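# Flip clear plastic sheet across open card holder

## Task

In the open card holder, a clear plastic sheet is bound at the spine like a page and currently rests on the pages of the half that has the strap. Turn this sheet over so that it ends up lying flat and fully spread out on the opposite half. The card holder must stay open and lying flat on the table. At no point may any stack of pages be lifted to a steep angle, whether alone or by tilting the whole holder; doing so is a failure. Shortly after you stop, everything must be at rest, and the result must hold without the robot touching it. Finally, release the sheet and move the grippers away.

## Robot and tools

Robot: two arms, left_arm and right_arm, each with a parallel two-finger gripper. The fingers point along the gripper's own +z axis and close along its y axis. The reported gripper position is the point between the finger pads, just under 1 cm behind the fingertips.

Scene frame (used in results): origin at table-top height, midway between the arms, roughly 5 to 10 cm behind the near table edge. +x runs out across the table, +z is up, and left_arm sits on the +y side. The arm names do not match image left/right. Printed positions may be a little off, more so at long reach. Rigid objects must not leave the table; the plastic sheet is film and is exempt from that rule.

Row format (shared by execute_actions and move): one flat list of 14 numbers, each in [-1, 1], always covering both arms even if one stays still. Order: dx, dy, dz, rx, ry, rz, opening for left_arm, then the same seven for right_arm. The first six are an offset, not a pose: a change relative to that gripper's measured pose at the start of the action (for a move, relative to the pose in the latest result that shows one), expressed in the gripper's own axes. Scale: 1.0 equals 0.6 m of translation or 180 degrees of rotation; rx, ry, rz form a single rotation vector. Opening is absolute, not an offset: +1 is fully open (0.087 m), -1 is closed.

execute_actions(actions): a list of up to 15 actions; each action is a table of up to 15 rows, one per 1/30 s control step. A table shorter than 15 rows repeats its final row for the remaining steps. Every row is measured from the action's start pose, not from the row before. An empty list just returns the current state and images. Per step, the controller clips the command to at most 70 mm and 16 degrees away from the measured pose, so large offsets take several actions; after an action the arm continues only as far as its last clipped pose. Joint friction can leave the gripper up to about 31 mm off target, and commands smaller than that may not move it at all.

move(target, speed, blocking): target is one 14-number row as above. Each gripper travels in a straight line toward its offset pose; both paths finish together, taking 0.5 to 10 s (capped at 10 s, possibly short of target). speed is the path's top speed in m/s, 0.002 to 0.5, default 0.25; rotation is limited to twice that value in rad/s. Openings are applied at the start. Paths ignore obstacles and the other arm, grippers may lag, stray, or overshoot speed near full reach. Faster moves and targets set deeper past a contact press harder. blocking=false returns after 0.5 s while motion continues; then use wait(0) to check, and stop or wait before sending new rows or moves.

wait(seconds): 0 to 10; lets time run with the last commands held. stop(): brakes a running move; it needs room to brake. zoom_image(camera, region): camera is cam_high, cam_low, cam_left_wrist or cam_right_wrist (all 504x504); region is [x0, y0, x1, y1] in pixels from the top-left, at most 504 by 504. finished_scene(scene): pass the current scene's number; it ends the scene irreversibly after the last command is held, and its result tells whether the task succeeded. Replying without a tool call also ends things, so always call a tool.

Reading results: the state line gives each gripper's end_effector_position (m) and end_effector_quat_wxyz in the scene frame. grip_measured is finger opening on the command scale (last joint value is the opening in metres); readings may be off by about 1 mm. To hold something, command an opening below grip_measured: about 0.02 lower grips firmly, less grips gently. Pads push up to about 20 N; fast closing can press harder. Hand target lines show where each arm is now being driven. Step readings list positions at certain steps; HELD marks steps where an arm's command was held back. The move: line reports the ending (done, off_target, moving, held, fault) and limits (paced = pose clipped; held = some steps blocked, after which the arm may suddenly go fast), plus each gripper's distance from target. A pose unreachable line means the clearance check altered that arm's command. FAULT or OVER-TEMPERATURE FAULT lines mean an arm was stopped.

Cautions: the bar and plate below and behind the arm bases stand up to about 3 cm above the table and give no warning on contact. Keep the arms from colliding with each other. Holding loads heats motors: MOTOR HOT appears from 75 °C, a 10 s stop occurs at 90 °C, and at 100 °C the arm goes limp and drops. Joint ranges (rad): waist -2.618 to 3.054, shoulder 0.000 to 3.142, elbow 0.000 to 3.142, wrist pitch -1.571 to 1.571, wrist yaw -1.571 to 1.571, wrist roll -2.094 to 2.094. To keep an arm still, send it the offset back to its desired pose in the first call of a reply and zeros afterwards, with its intended opening. For this task, peel up only the plastic sheet's free edge, sweep it over the spine at a low angle without lifting the page stack or the holder, lay it flat on the other half, release, lift clear, and confirm everything is still before finishing. Avoid drops, slams, and hard pushes.

Each tool is called after "Emit:" as name(argument=value, ...) on one line, values as JSON.

## Session

Emit:
execute_actions(actions=[])

Scene clock: 0.00 s.
left_arm: end_effector_position=(+0.3613, +0.3146, +0.3639) grip_measured=+0.985 end_effector_quat_wxyz=(+0.724, +0.000, +0.690, -0.001) | right_arm: end_effector_position=(+0.3865, -0.3241, +0.3366) grip_measured=+0.987 end_effector_quat_wxyz=(+0.700, -0.007, +0.714, -0.008)
Joint positions: left_arm=[0.011 1.032 1.041 0.007 0.011 0.01  0.087] | right_arm=[-0.002  1.042  1.061 -0.007  0.011  0.004  0.087]
Joint velocities: left_arm=[ 0.002  0.002  0.017  0.022 -0.022  0.007  0.001] | right_arm=[-0.012 -0.007  0.012 -0.066 -0.037  0.081 -0.   ]
Motor temperatures (°C, as the motors report them): left_arm=[20 21 22 23 25 22] | right_arm=[22 24 21 24 25 24]
Hand target (left_arm): +0.361, +0.315, +0.364; +0.724, +0.000, +0.690, -0.001
Hand target (right_arm): +0.386, -0.324, +0.337; +0.700, -0.007, +0.714, -0.008

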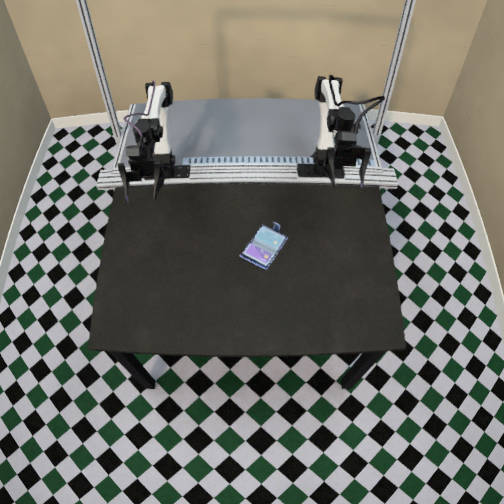

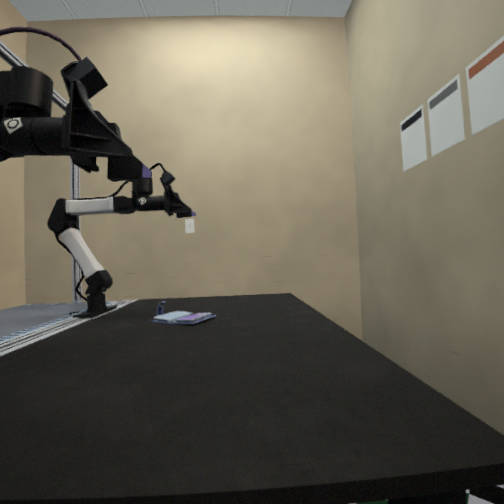

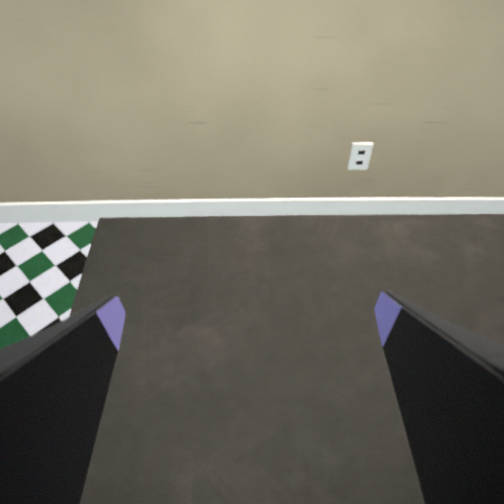

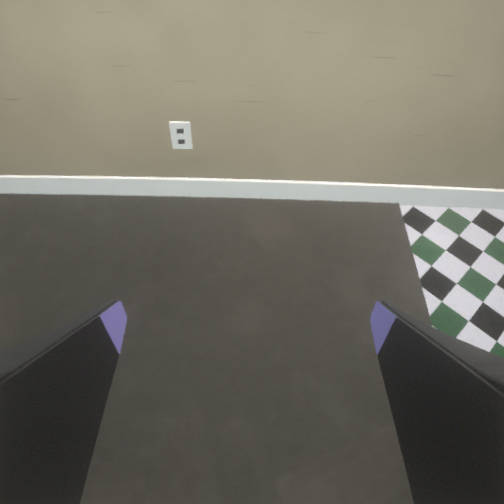

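Emit:
zoom_image(camera="cam_high", region=[225,210,305,280])

Emit:
zoom_image(camera="cam_low", region=[140,290,230,335])

Region (225, 210, 305, 280) of cam_high's 504x504 image, scaled by 6.300, with more detail than that image has; it fills the top 441 rows of this view, and the rest is white.

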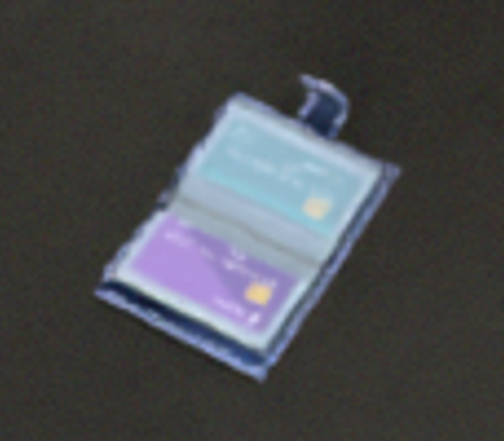

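Region (140, 290, 230, 335) of cam_low's 504x504 image, scaled by 5.600, with more detail than that image has.

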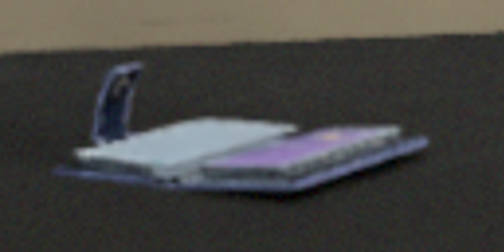

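Emit:
move(target=[0.3,-0.38,-0.11,0,0.515,0,1,0,0,0,0,0,0,1], speed=0.4)

Emit:
move(target=[0,0,0,0,0,-0.34,1,0,0,0,0,0,0,1], speed=0.5)

Scene clock: 13.10 s.
left_arm: end_effector_position=(+0.3052, +0.0888, +0.1843) grip_measured=+0.985 end_effector_quat_wxyz=(+0.073, +0.000, +0.996, -0.059) | right_arm: end_effector_position=(+0.3865, -0.3241, +0.3366) grip_measured=+0.987 end_effector_quat_wxyz=(+0.700, -0.007, +0.714, -0.008)
Joint positions: left_arm=[-0.538  2.08   2.211 -1.551  0.034 -0.543  0.087] | right_arm=[-0.002  1.042  1.061 -0.007  0.011  0.004  0.087]
Joint velocities: left_arm=[-0.002 -0.012  0.017 -0.007 -0.007 -0.007 -0.   ] | right_arm=[-0.007 -0.012 -0.002  0.007 -0.022  0.066 -0.001]
Motor temperatures (°C, as the motors report them): left_arm=[20 21 24 26 25 22] | right_arm=[22 24 23 27 25 24]
Hand target (left_arm): +0.305, +0.085, +0.184; +0.067, -0.003, +0.996, -0.063
Hand target (right_arm): +0.386, -0.324, +0.337; +0.700, -0.007, +0.714, -0.008
Off the commanded pose (left_arm): 0.004 m, 11 deg.
Off the commanded pose (right_arm): 0.000 m, 0 deg.
joint sent to its limit (left arm) — the command would take joint 4 (wrist pitch) past its lower limit, so that joint was sent only as far as its limit.
move: off_target (left_arm)

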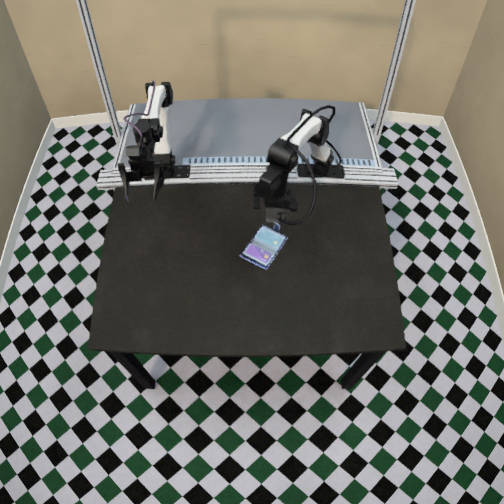

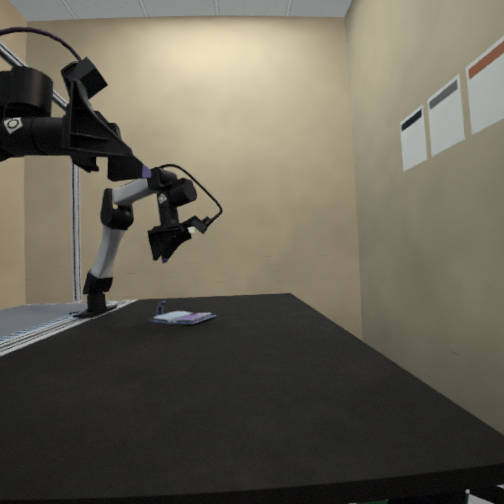

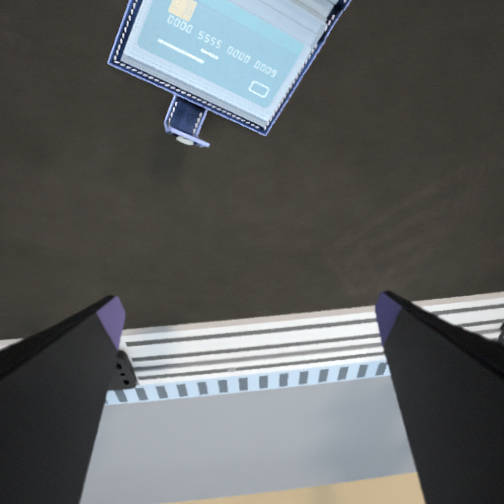

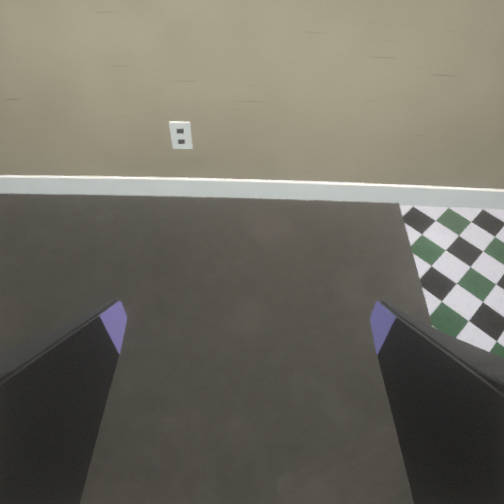

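Scene clock: 14.93 s.
left_arm: end_effector_position=(+0.3028, +0.0882, +0.1812) grip_measured=+0.985 end_effector_quat_wxyz=(+0.028, -0.500, +0.862, -0.075) | right_arm: end_effector_position=(+0.3865, -0.3241, +0.3366) grip_measured=+0.987 end_effector_quat_wxyz=(+0.700, -0.007, +0.714, -0.008)
Joint positions: left_arm=[-0.488  1.916  1.938 -1.47   0.038 -1.545  0.087] | right_arm=[-0.002  1.042  1.061 -0.007  0.011  0.004  0.087]
Joint velocities: left_arm=[ 0.012 -0.017 -0.002  0.037 -0.007 -0.051  0.   ] | right_arm=[-0.007  0.002 -0.002  0.022  0.066  0.037  0.001]
Motor temperatures (°C, as the motors report them): left_arm=[20 22 24 26 25 22] | right_arm=[22 24 23 28 25 24]
Hand target (left_arm): +0.305, +0.089, +0.185; +0.033, -0.507, +0.857, -0.087
Hand target (right_arm): +0.386, -0.324, +0.337; +0.700, -0.007, +0.714, -0.008
Off the commanded pose (left_arm): 0.004 m, 2 deg.
Off the commanded pose (right_arm): 0.000 m, 0 deg.
move: done

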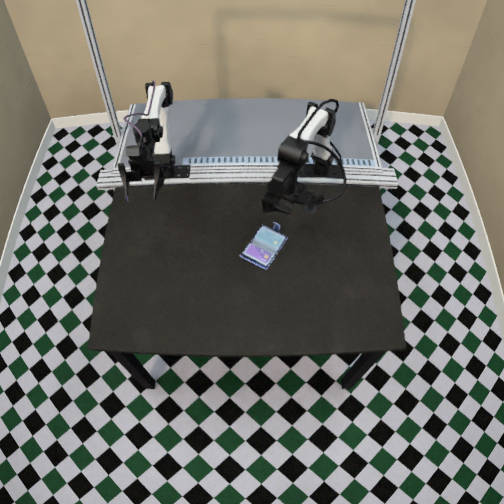

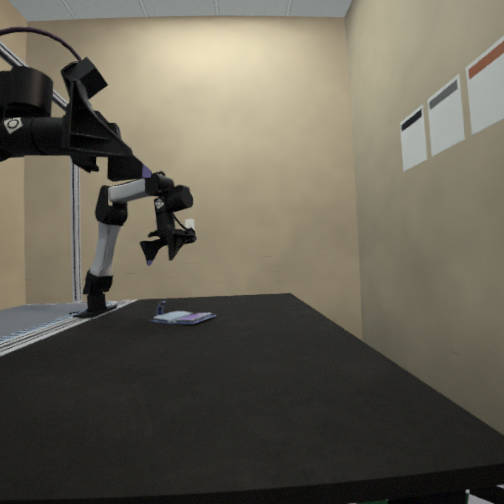

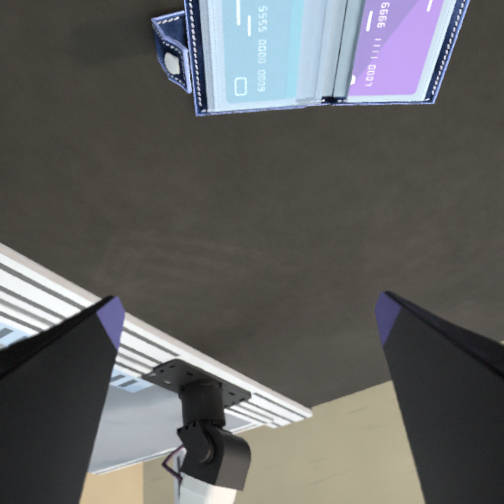

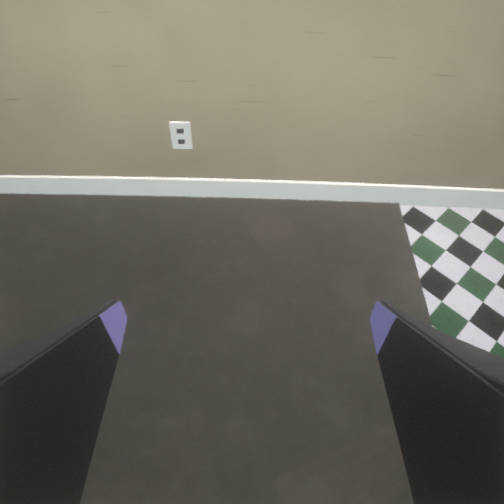

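Emit:
move(target=[-0.08,-0.06,0.19,-0.05,0,-0.02,1,0,0,0,0,0,0,1])

Scene clock: 17.90 s.
left_arm: end_effector_position=(+0.3624, +0.1033, +0.0693) grip_measured=+0.985 end_effector_quat_wxyz=(-0.025, -0.531, +0.847, +0.004) | right_arm: end_effector_position=(+0.3865, -0.3241, +0.3366) grip_measured=+0.987 end_effector_quat_wxyz=(+0.700, -0.007, +0.714, -0.008)
Joint positions: left_arm=[-0.392  2.266  2.019 -1.395  0.038 -1.512  0.087] | right_arm=[-0.002  1.042  1.061 -0.007  0.011  0.004  0.087]
Joint velocities: left_arm=[-0.002  0.002 -0.012 -0.022 -0.022  0.037  0.   ] | right_arm=[-0.007 -0.007  0.002 -0.022 -0.007  0.022  0.   ]
Motor temperatures (°C, as the motors report them): left_arm=[20 23 24 25 25 22] | right_arm=[22 24 24 28 25 24]
Hand target (left_arm): +0.372, +0.102, +0.073; -0.014, -0.529, +0.849, -0.009
Hand target (right_arm): +0.386, -0.324, +0.337; +0.700, -0.007, +0.714, -0.008
Off the commanded pose (left_arm): 0.010 m, 2 deg.
Off the commanded pose (right_arm): 0.000 m, 0 deg.
move: done

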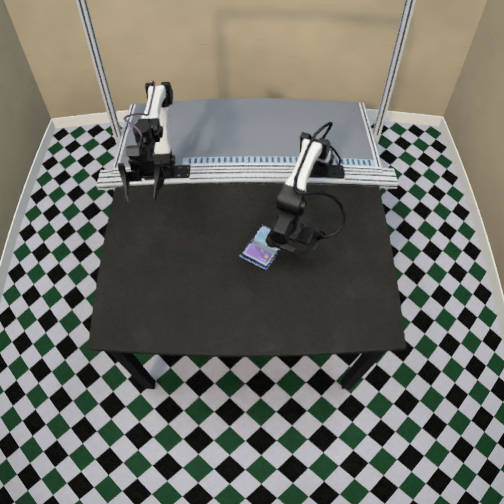

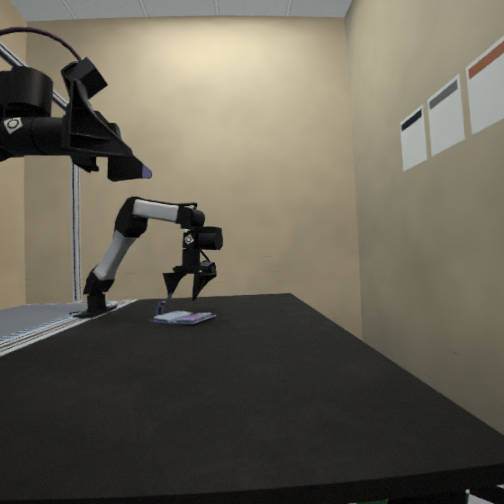

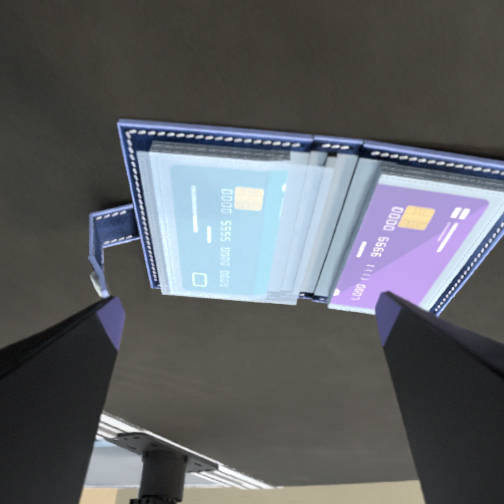

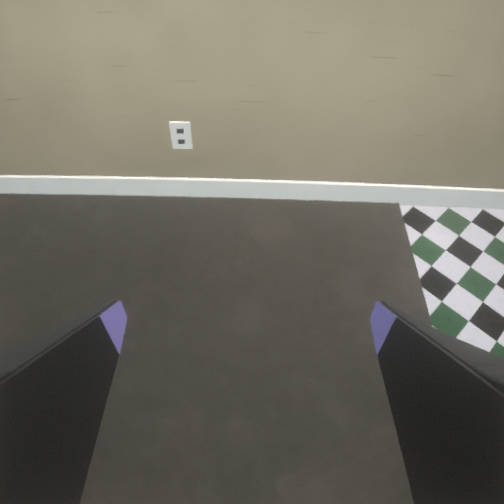

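Emit:
move(target=[0.01,-0.04,0.055,0.01,0,0.025,1,0,0,0,0,0,0,1], speed=0.1)

Emit:
zoom_image(camera="cam_low", region=[140,280,230,335])

Scene clock: 20.97 s.
left_arm: end_effector_position=(+0.3733, +0.0942, +0.0379) grip_measured=+0.985 end_effector_quat_wxyz=(-0.023, -0.505, +0.863, +0.002) | right_arm: end_effector_position=(+0.3865, -0.3241, +0.3366) grip_measured=+0.987 end_effector_quat_wxyz=(+0.700, -0.007, +0.714, -0.008)
Joint positions: left_arm=[-0.402  2.34   2.019 -1.316  0.038 -1.462  0.087] | right_arm=[-0.002  1.042  1.061 -0.007  0.011  0.004  0.087]
Joint velocities: left_arm=[ 0.017 -0.002 -0.007  0.007 -0.022 -0.037 -0.001] | right_arm=[ 0.002 -0.007  0.002  0.037 -0.007 -0.022 -0.001]
Motor temperatures (°C, as the motors report them): left_arm=[20 24 24 25 25 22] | right_arm=[22 24 24 29 25 24]
Hand target (left_arm): +0.380, +0.087, +0.036; -0.017, -0.497, +0.867, -0.010
Hand target (right_arm): +0.386, -0.324, +0.337; +0.700, -0.007, +0.714, -0.008
Off the commanded pose (left_arm): 0.010 m, 2 deg.
Off the commanded pose (right_arm): 0.000 m, 0 deg.
move: done

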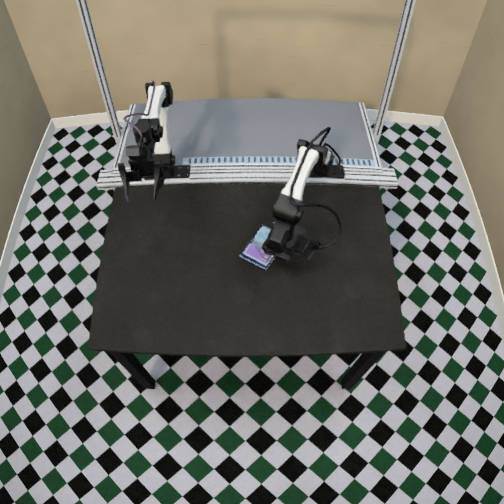

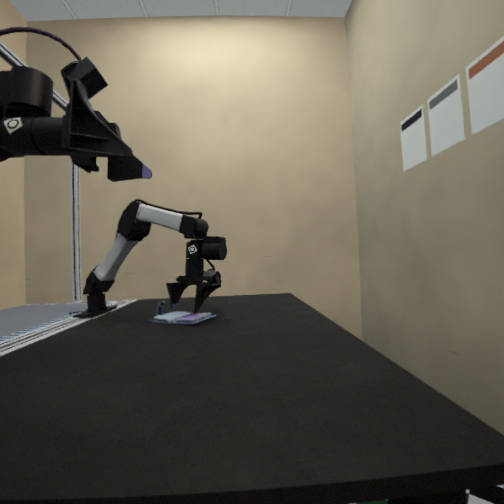

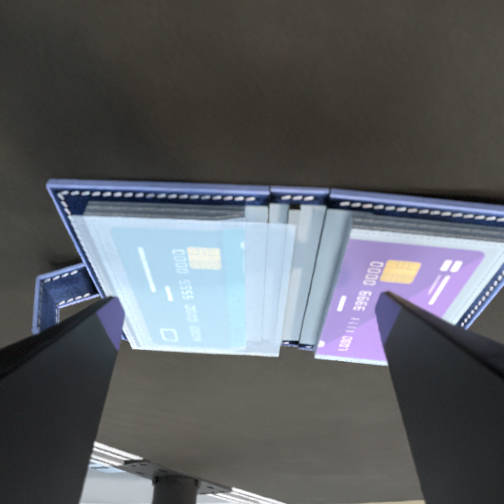

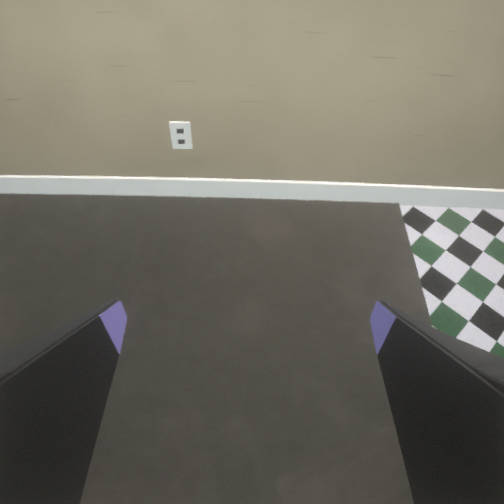

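Region (140, 280, 230, 335) of cam_low's 504x504 image, scaled by 5.600, with more detail than that image has.

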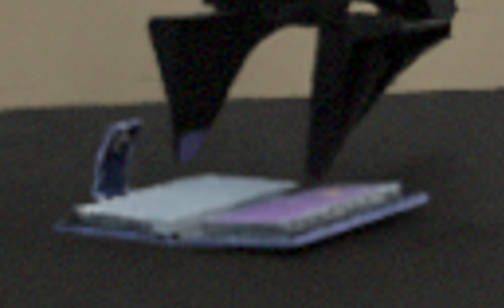

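Emit:
move(target=[0.045,-0.005,0.035,0.02,0,0,1,0,0,0,0,0,0,1], speed=0.04)

Emit:
execute_actions(actions=[[[0,0,0.005,0,0,0,0.7,0,0,0,0,0,0,1]],[[0,0,0.005,0,0,0,0.4,0,0,0,0,0,0,1]]])

Emit:
zoom_image(camera="cam_low", region=[140,280,230,335])

Scene clock: 24.60 s.
left_arm: end_effector_position=(+0.3652, +0.0762, +0.0254) grip_measured=+0.985 end_effector_quat_wxyz=(-0.007, -0.506, +0.862, -0.020) | right_arm: end_effector_position=(+0.3865, -0.3241, +0.3366) grip_measured=+0.987 end_effector_quat_wxyz=(+0.700, -0.007, +0.714, -0.008)
Joint positions: left_arm=[-0.447  2.28   1.869 -1.169  0.039 -1.512  0.087] | right_arm=[-0.002  1.042  1.061 -0.007  0.011  0.004  0.087]
Joint velocities: left_arm=[-0.007  0.002 -0.012 -0.037  0.051  0.007 -0.   ] | right_arm=[ 0.002  0.017 -0.002 -0.022 -0.022  0.007 -0.001]
Motor temperatures (°C, as the motors report them): left_arm=[20 25 25 25 25 22] | right_arm=[22 24 25 29 25 24]
Hand target (left_arm): +0.362, +0.069, +0.018; -0.008, -0.505, +0.863, -0.024
Hand target (right_arm): +0.386, -0.324, +0.337; +0.700, -0.007, +0.714, -0.008
Off the commanded pose (left_arm): 0.011 m, 1 deg.
Off the commanded pose (right_arm): 0.000 m, 0 deg.
move: off_target (left_arm)

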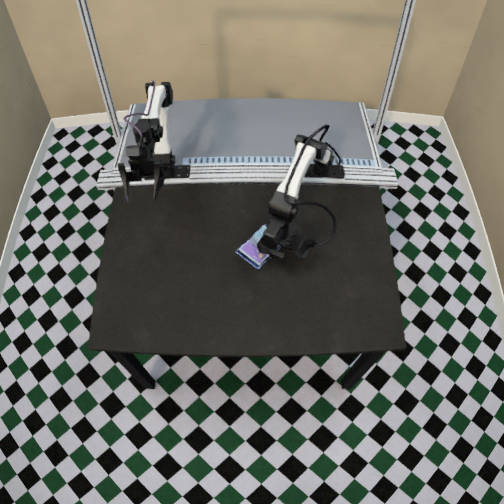

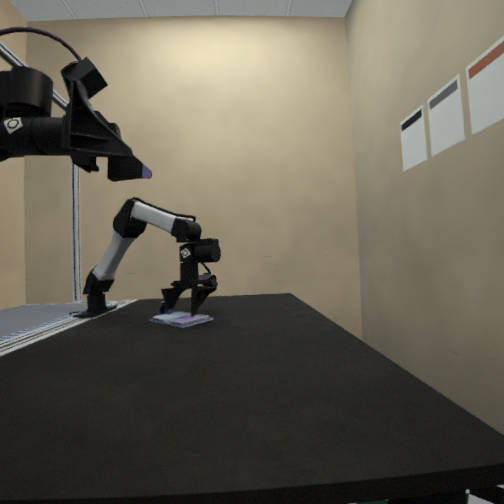

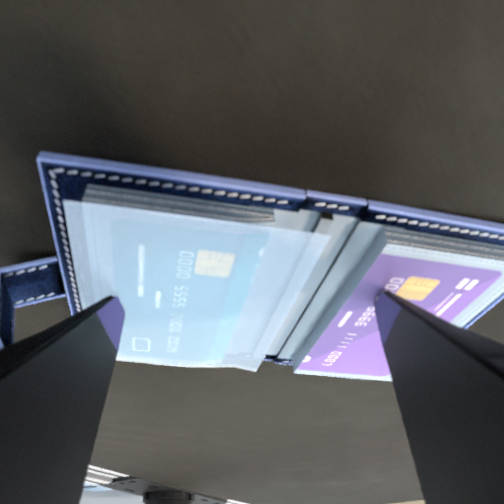

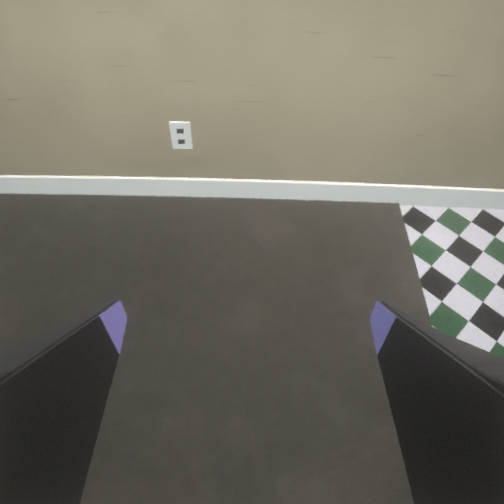

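Scene clock: 25.60 s.
left_arm: end_effector_position=(+0.3659, +0.0749, +0.0257) grip_measured=+0.400 end_effector_quat_wxyz=(-0.007, -0.506, +0.862, -0.024) | right_arm: end_effector_position=(+0.3865, -0.3241, +0.3366) grip_measured=+0.987 end_effector_quat_wxyz=(+0.700, -0.007, +0.714, -0.008)
Joint positions: left_arm=[-0.447  2.28   1.869 -1.164  0.043 -1.512  0.061] | right_arm=[-0.002  1.042  1.061 -0.007  0.011  0.004  0.087]
Joint velocities: left_arm=[-0.017 -0.002  0.002  0.037  0.066  0.066 -0.001] | right_arm=[-0.012  0.002 -0.012  0.037 -0.037 -0.007 -0.001]
Motor temperatures (°C, as the motors report them): left_arm=[20 25 25 25 25 22] | right_arm=[22 24 25 29 25 24]
Hand target (left_arm): +0.366, +0.075, +0.023; -0.007, -0.506, +0.862, -0.022
Hand target (right_arm): +0.386, -0.324, +0.337; +0.700, -0.007, +0.714, -0.008
Off the commanded pose (left_arm): 0.003 m, 0 deg.
Off the commanded pose (right_arm): 0.000 m, 0 deg.
Step readings (end_effector_position; steps 1 to 15: 1st action; 16 to 30: 2nd action):
0: left_arm (+0.3652, +0.0762, +0.0254) | right_arm (+0.3865, -0.3241, +0.3366)
1: left_arm (+0.3653, +0.0761, +0.0255) | right_arm (+0.3865, -0.3241, +0.3366)
2: left_arm (+0.3656, +0.0758, +0.0255) | right_arm (+0.3865, -0.3241, +0.3366)
4: left_arm (+0.3657, +0.0755, +0.0256) | right_arm (+0.3865, -0.3241, +0.3366)
8: left_arm (+0.3657, +0.0755, +0.0256) | right_arm (+0.3865, -0.3241, +0.3366)
15: left_arm (+0.3657, +0.0755, +0.0256) | right_arm (+0.3865, -0.3241, +0.3366)
16: left_arm (+0.3656, +0.0754, +0.0256) | right_arm (+0.3865, -0.3241, +0.3366)
17: left_arm (+0.3657, +0.0752, +0.0256) | right_arm (+0.3865, -0.3241, +0.3366)
19: left_arm (+0.3659, +0.0749, +0.0257) | right_arm (+0.3865, -0.3241, +0.3366)
23: left_arm (+0.3659, +0.0749, +0.0257) | right_arm (+0.3865, -0.3241, +0.3366)
30: end_effector_position above

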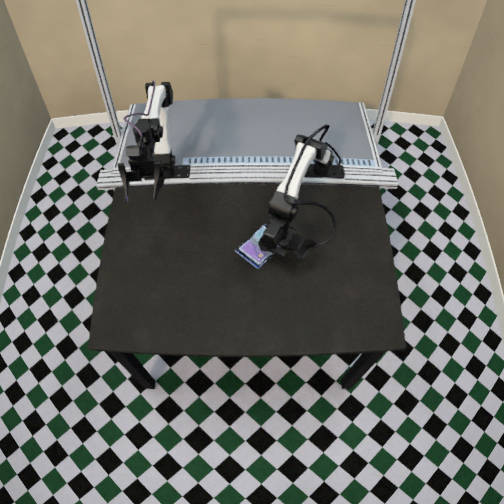

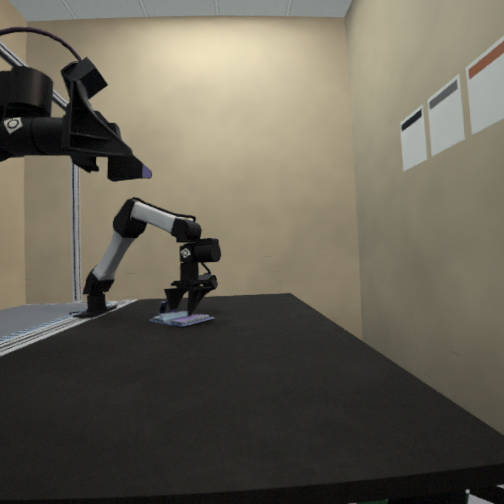

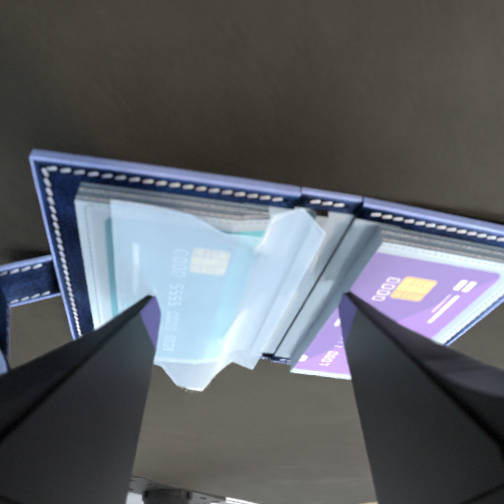

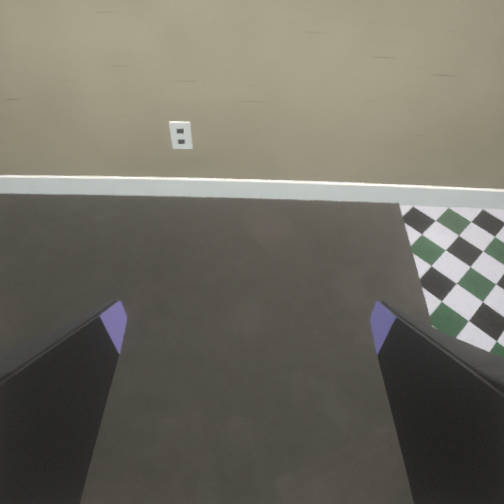

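Region (140, 280, 230, 335) of cam_low's 504x504 image, scaled by 5.600, with more detail than that image has.

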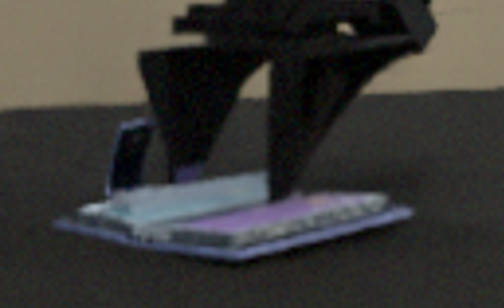

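It slides. Continue.

Emit:
execute_actions(actions=[[[0,0,0.005,0,0,0,0.1,0,0,0,0,0,0,1]],[[0,0,0.005,0,0,0,-0.2,0,0,0,0,0,0,1]],[[0,0,0.005,0,0,0,-0.5,0,0,0,0,0,0,1]]])

Emit:
zoom_image(camera="cam_low", region=[140,280,230,335])

Scene clock: 29.13 s.
left_arm: end_effector_position=(+0.3642, +0.0757, +0.0257) grip_measured=-0.500 end_effector_quat_wxyz=(-0.010, -0.506, +0.862, -0.021) | right_arm: end_effector_position=(+0.3865, -0.3241, +0.3366) grip_measured=+0.987 end_effector_quat_wxyz=(+0.700, -0.007, +0.714, -0.008)
Joint positions: left_arm=[-0.447  2.28   1.869 -1.172  0.044 -1.512  0.022] | right_arm=[-0.002  1.042  1.061 -0.007  0.011  0.004  0.087]
Joint velocities: left_arm=[ 0.007  0.002  0.017 -0.081 -0.051 -0.007  0.001] | right_arm=[-0.002 -0.017  0.007 -0.037  0.007  0.022 -0.   ]
Motor temperatures (°C, as the motors report them): left_arm=[20 26 25 25 25 22] | right_arm=[22 24 25 30 25 24]
Hand target (left_arm): +0.363, +0.076, +0.023; -0.011, -0.506, +0.862, -0.019
Hand target (right_arm): +0.386, -0.324, +0.337; +0.700, -0.007, +0.714, -0.008
Off the commanded pose (left_arm): 0.003 m, 0 deg.
Off the commanded pose (right_arm): 0.000 m, 0 deg.
Step readings (end_effector_position; steps 1 to 15: 1st action; 16 to 30: 2nd action; 31 to 45: 3rd action):
0: left_arm (+0.3659, +0.0749, +0.0257) | right_arm (+0.3865, -0.3241, +0.3366)
1: left_arm (+0.3658, +0.0750, +0.0257) | right_arm (+0.3865, -0.3241, +0.3366)
2: left_arm (+0.3647, +0.0755, +0.0257) | right_arm (+0.3865, -0.3241, +0.3366)
4: left_arm (+0.3641, +0.0758, +0.0256) | right_arm (+0.3865, -0.3241, +0.3366)
8: left_arm (+0.3641, +0.0758, +0.0256) | right_arm (+0.3865, -0.3241, +0.3366)
15: left_arm (+0.3641, +0.0758, +0.0256) | right_arm (+0.3865, -0.3241, +0.3366)
16: left_arm (+0.3639, +0.0759, +0.0256) | right_arm (+0.3865, -0.3241, +0.3366)
17: left_arm (+0.3634, +0.0762, +0.0256) | right_arm (+0.3865, -0.3241, +0.3366)
19: left_arm (+0.3632, +0.0763, +0.0256) | right_arm (+0.3865, -0.3241, +0.3366)
23: left_arm (+0.3632, +0.0763, +0.0256) | right_arm (+0.3865, -0.3241, +0.3366)
30: left_arm (+0.3632, +0.0763, +0.0256) | right_arm (+0.3865, -0.3241, +0.3366)
31: left_arm (+0.3634, +0.0761, +0.0257) | right_arm (+0.3865, -0.3241, +0.3366)
32: left_arm (+0.3639, +0.0758, +0.0257) | right_arm (+0.3865, -0.3241, +0.3366)
34: left_arm (+0.3641, +0.0757, +0.0257) | right_arm (+0.3865, -0.3241, +0.3366)
38: left_arm (+0.3642, +0.0757, +0.0257) | right_arm (+0.3865, -0.3241, +0.3366)
45: end_effector_position above

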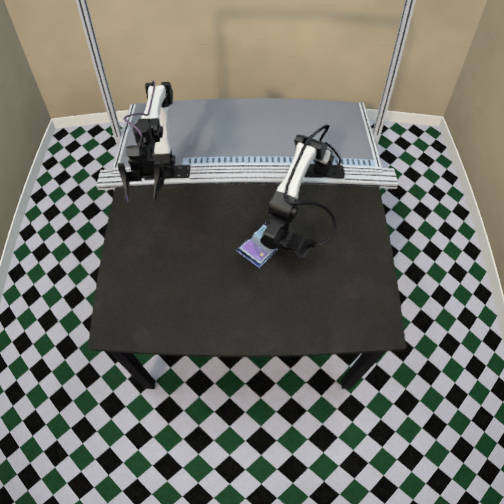

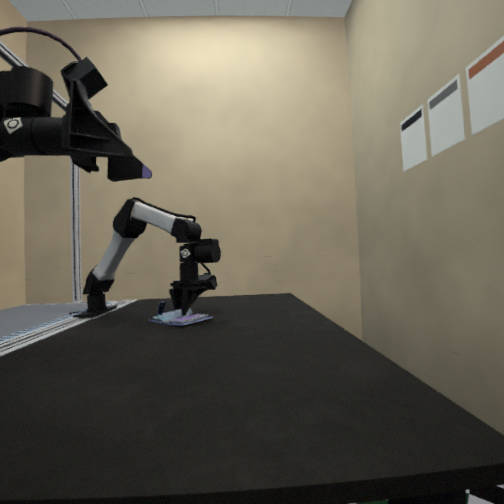

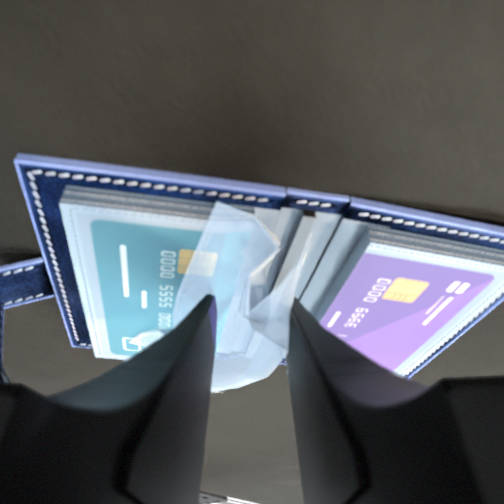

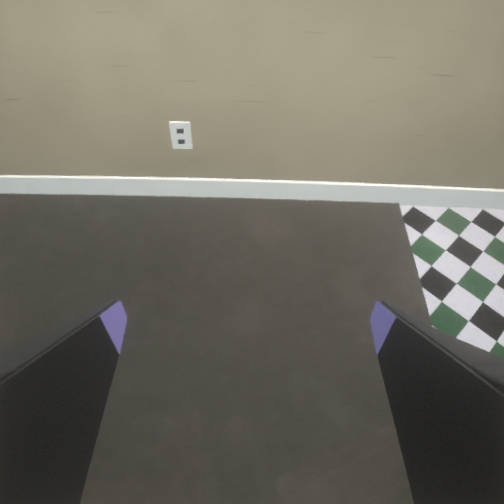

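Region (140, 280, 230, 335) of cam_low's 504x504 image, scaled by 5.600, with more detail than that image has.

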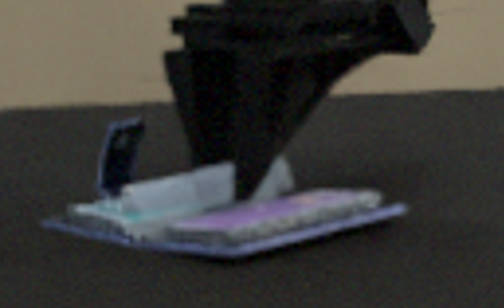

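Emit:
execute_actions(actions=[[[0,0,0.003,0,0,0,-0.75,0,0,0,0,0,0,1]],[[0,0,-0.012,0,0,0,-0.85,0,0,0,0,0,0,1]]])

Emit:
move(target=[0.015,-0.065,-0.005,0,0,0.04,-0.85,0,0,0,0,0,0,1], speed=0.04)

Emit:
zoom_image(camera="cam_low", region=[140,280,230,335])

Scene clock: 32.90 s.
left_arm: end_effector_position=(+0.3621, +0.0767, +0.0256) grip_measured=-0.850 end_effector_quat_wxyz=(-0.012, -0.506, +0.862, -0.017) | right_arm: end_effector_position=(+0.3865, -0.3241, +0.3366) grip_measured=+0.987 end_effector_quat_wxyz=(+0.700, -0.007, +0.714, -0.008)
Joint positions: left_arm=[-0.447  2.28   1.869 -1.181  0.044 -1.512  0.007] | right_arm=[-0.002  1.042  1.061 -0.007  0.011  0.004  0.087]
Joint velocities: left_arm=[ 0.002 -0.002  0.017  0.022 -0.022 -0.022 -0.   ] | right_arm=[ 0.012 -0.002 -0.002  0.007 -0.007  0.022 -0.   ]
Motor temperatures (°C, as the motors report them): left_arm=[20 28 25 24 25 22] | right_arm=[22 24 25 30 25 24]
Hand target (left_arm): +0.364, +0.076, +0.033; -0.009, -0.506, +0.862, -0.021
Hand target (right_arm): +0.386, -0.324, +0.337; +0.700, -0.007, +0.714, -0.008
Off the commanded pose (left_arm): 0.008 m, 1 deg.
Off the commanded pose (right_arm): 0.000 m, 0 deg.
Step readings (end_effector_position; steps 1 to 15: 1st action; 16 to 30: 2nd action):
0: left_arm (+0.3642, +0.0757, +0.0257) | right_arm (+0.3865, -0.3241, +0.3366)
1: left_arm (+0.3644, +0.0756, +0.0257) | right_arm (+0.3865, -0.3241, +0.3366)
2: left_arm (+0.3644, +0.0756, +0.0257) | right_arm (+0.3865, -0.3241, +0.3366)
4: left_arm (+0.3644, +0.0756, +0.0257) | right_arm (+0.3865, -0.3241, +0.3366)
8: left_arm (+0.3644, +0.0756, +0.0257) | right_arm (+0.3865, -0.3241, +0.3366)
15: left_arm (+0.3644, +0.0756, +0.0257) | right_arm (+0.3865, -0.3241, +0.3366)
16: left_arm (+0.3642, +0.0757, +0.0257) | right_arm (+0.3865, -0.3241, +0.3366)
17: left_arm (+0.3637, +0.0760, +0.0257) | right_arm (+0.3865, -0.3241, +0.3366)
19: left_arm (+0.3630, +0.0763, +0.0257) | right_arm (+0.3865, -0.3241, +0.3366)
23: left_arm (+0.3623, +0.0766, +0.0256) | right_arm (+0.3865, -0.3241, +0.3366)
30: end_effector_position above

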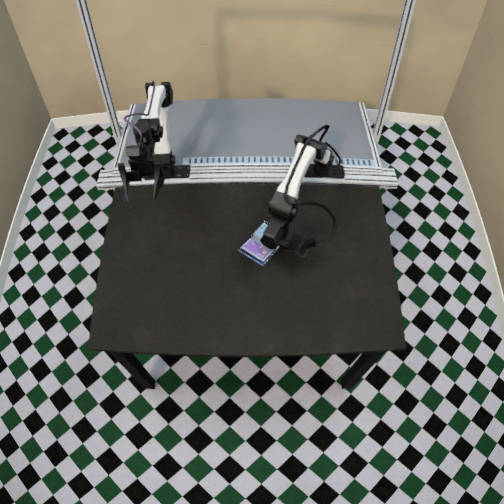

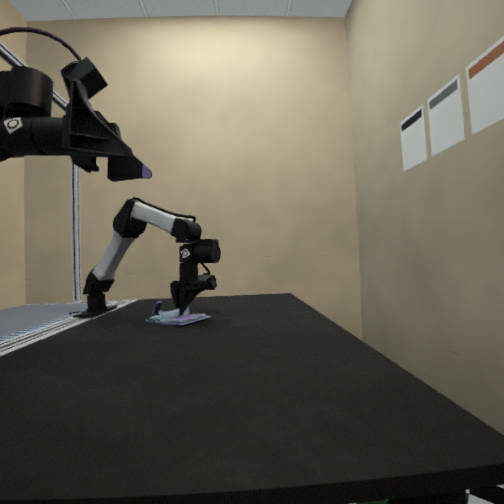

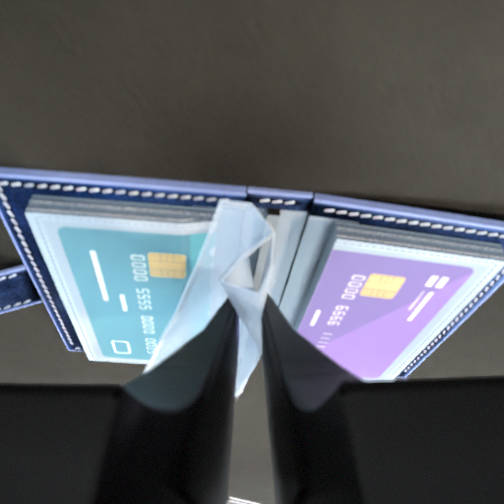

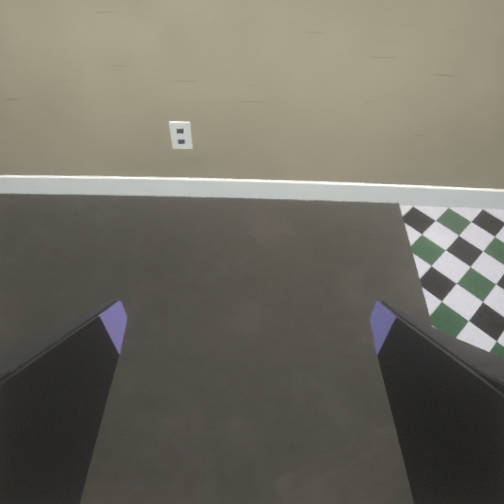

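Scene clock: 34.70 s.
left_arm: end_effector_position=(+0.3947, +0.0534, +0.0328) grip_measured=-0.850 end_effector_quat_wxyz=(-0.007, -0.460, +0.888, -0.023) | right_arm: end_effector_position=(+0.3865, -0.3241, +0.3366) grip_measured=+0.987 end_effector_quat_wxyz=(+0.700, -0.007, +0.714, -0.008)
Joint positions: left_arm=[-0.462  2.482  2.248 -1.342  0.044 -1.421  0.007] | right_arm=[-0.002  1.042  1.061 -0.007  0.011  0.004  0.087]
Joint velocities: left_arm=[ 0.022 -0.007  0.017 -0.051 -0.022  0.037 -0.   ] | right_arm=[-0.012  0.007 -0.002  0.022 -0.066  0.051 -0.001]
Motor temperatures (°C, as the motors report them): left_arm=[20 28 25 24 25 22] | right_arm=[22 24 26 30 25 24]
Hand target (left_arm): +0.392, +0.050, +0.030; -0.011, -0.452, +0.892, -0.018
Hand target (right_arm): +0.386, -0.324, +0.337; +0.700, -0.007, +0.714, -0.008
Off the commanded pose (left_arm): 0.005 m, 1 deg.
Off the commanded pose (right_arm): 0.000 m, 0 deg.
move: done

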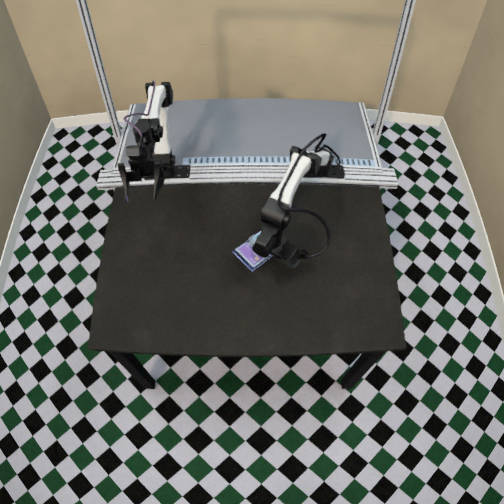

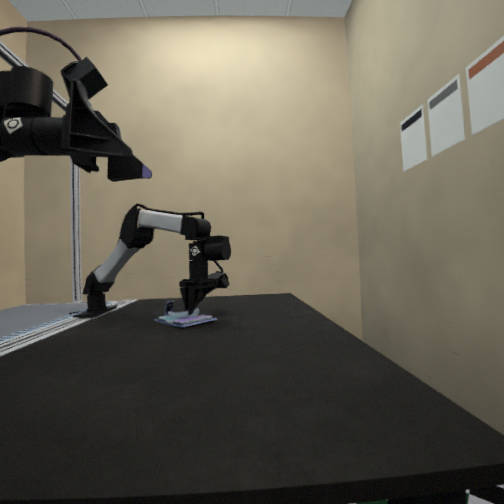

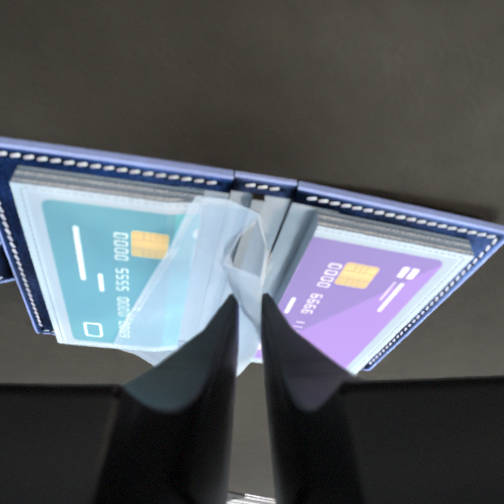

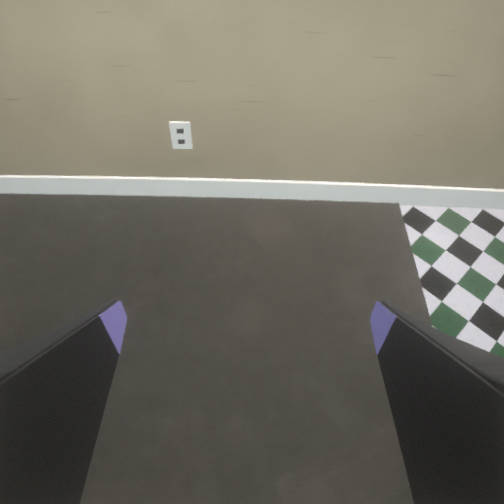

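Region (140, 280, 230, 335) of cam_low's 504x504 image, scaled by 5.600, with more detail than that image has.

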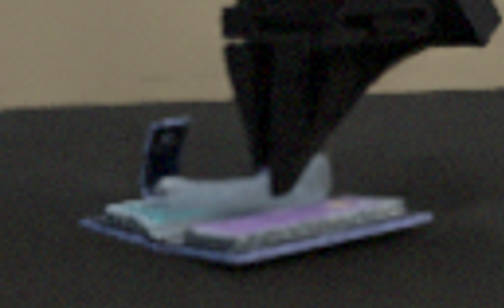

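Emit:
move(target=[0,0,0,0,0,0,-0.85,0.485,0.47,-0.09,-0.289,0.128,-0.064,-1], speed=0.3)

Scene clock: 41.07 s.
left_arm: end_effector_position=(+0.3939, +0.0538, +0.0331) grip_measured=-0.850 end_effector_quat_wxyz=(-0.008, -0.459, +0.888, -0.022) | right_arm: end_effector_position=(+0.3210, -0.0581, +0.0319) grip_measured=-1.000 end_effector_quat_wxyz=(+0.460, -0.368, +0.775, +0.230)
Joint positions: left_arm=[-0.462  2.482  2.25  -1.347  0.044 -1.419  0.007] | right_arm=[ 0.595  1.614  0.673  0.471 -0.264 -0.123  0.   ]
Joint velocities: left_arm=[-0.017 -0.012  0.002 -0.051 -0.066 -0.066 -0.   ] | right_arm=[-0.007 -0.012 -0.017 -0.081  0.007 -0.081  0.   ]
Motor temperatures (°C, as the motors report them): left_arm=[20 30 26 24 25 22] | right_arm=[22 25 26 31 25 24]
Hand target (left_arm): +0.395, +0.053, +0.033; -0.007, -0.460, +0.888, -0.023
Hand target (right_arm): +0.326, -0.048, +0.040; +0.470, -0.376, +0.763, +0.236
Off the commanded pose (left_arm): 0.001 m, 0 deg.
Off the commanded pose (right_arm): 0.015 m, 2 deg.
move: off_target (right_arm)

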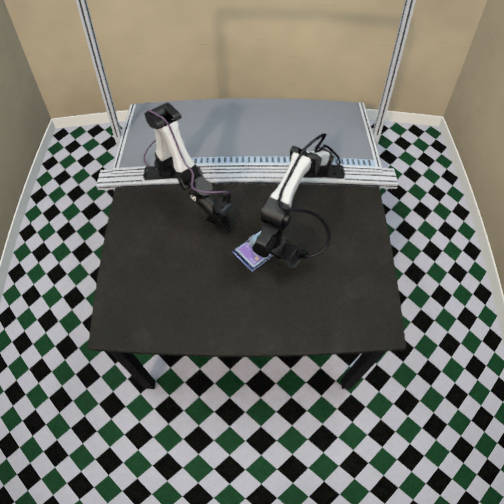

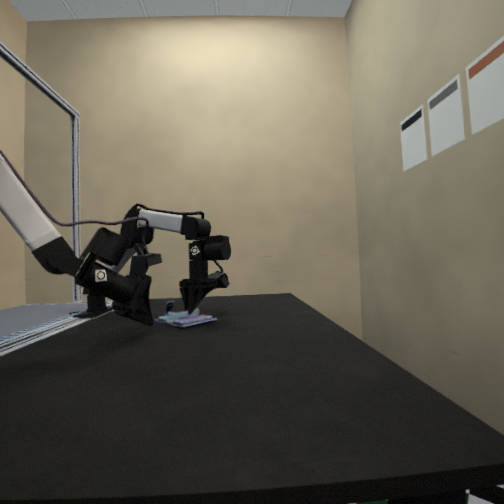

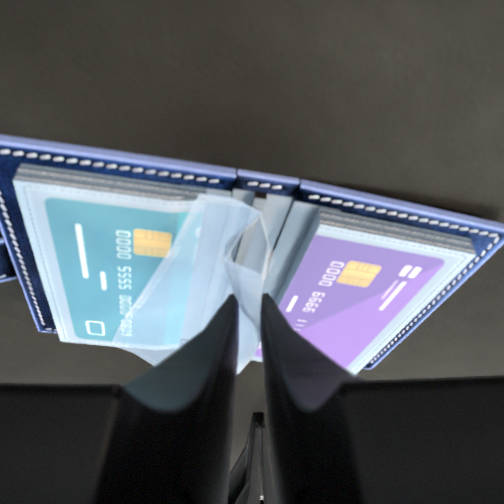

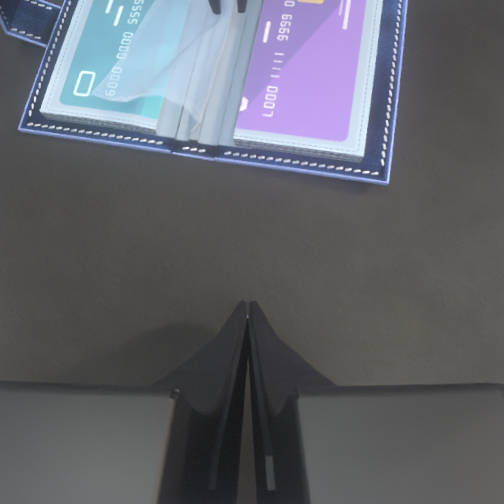

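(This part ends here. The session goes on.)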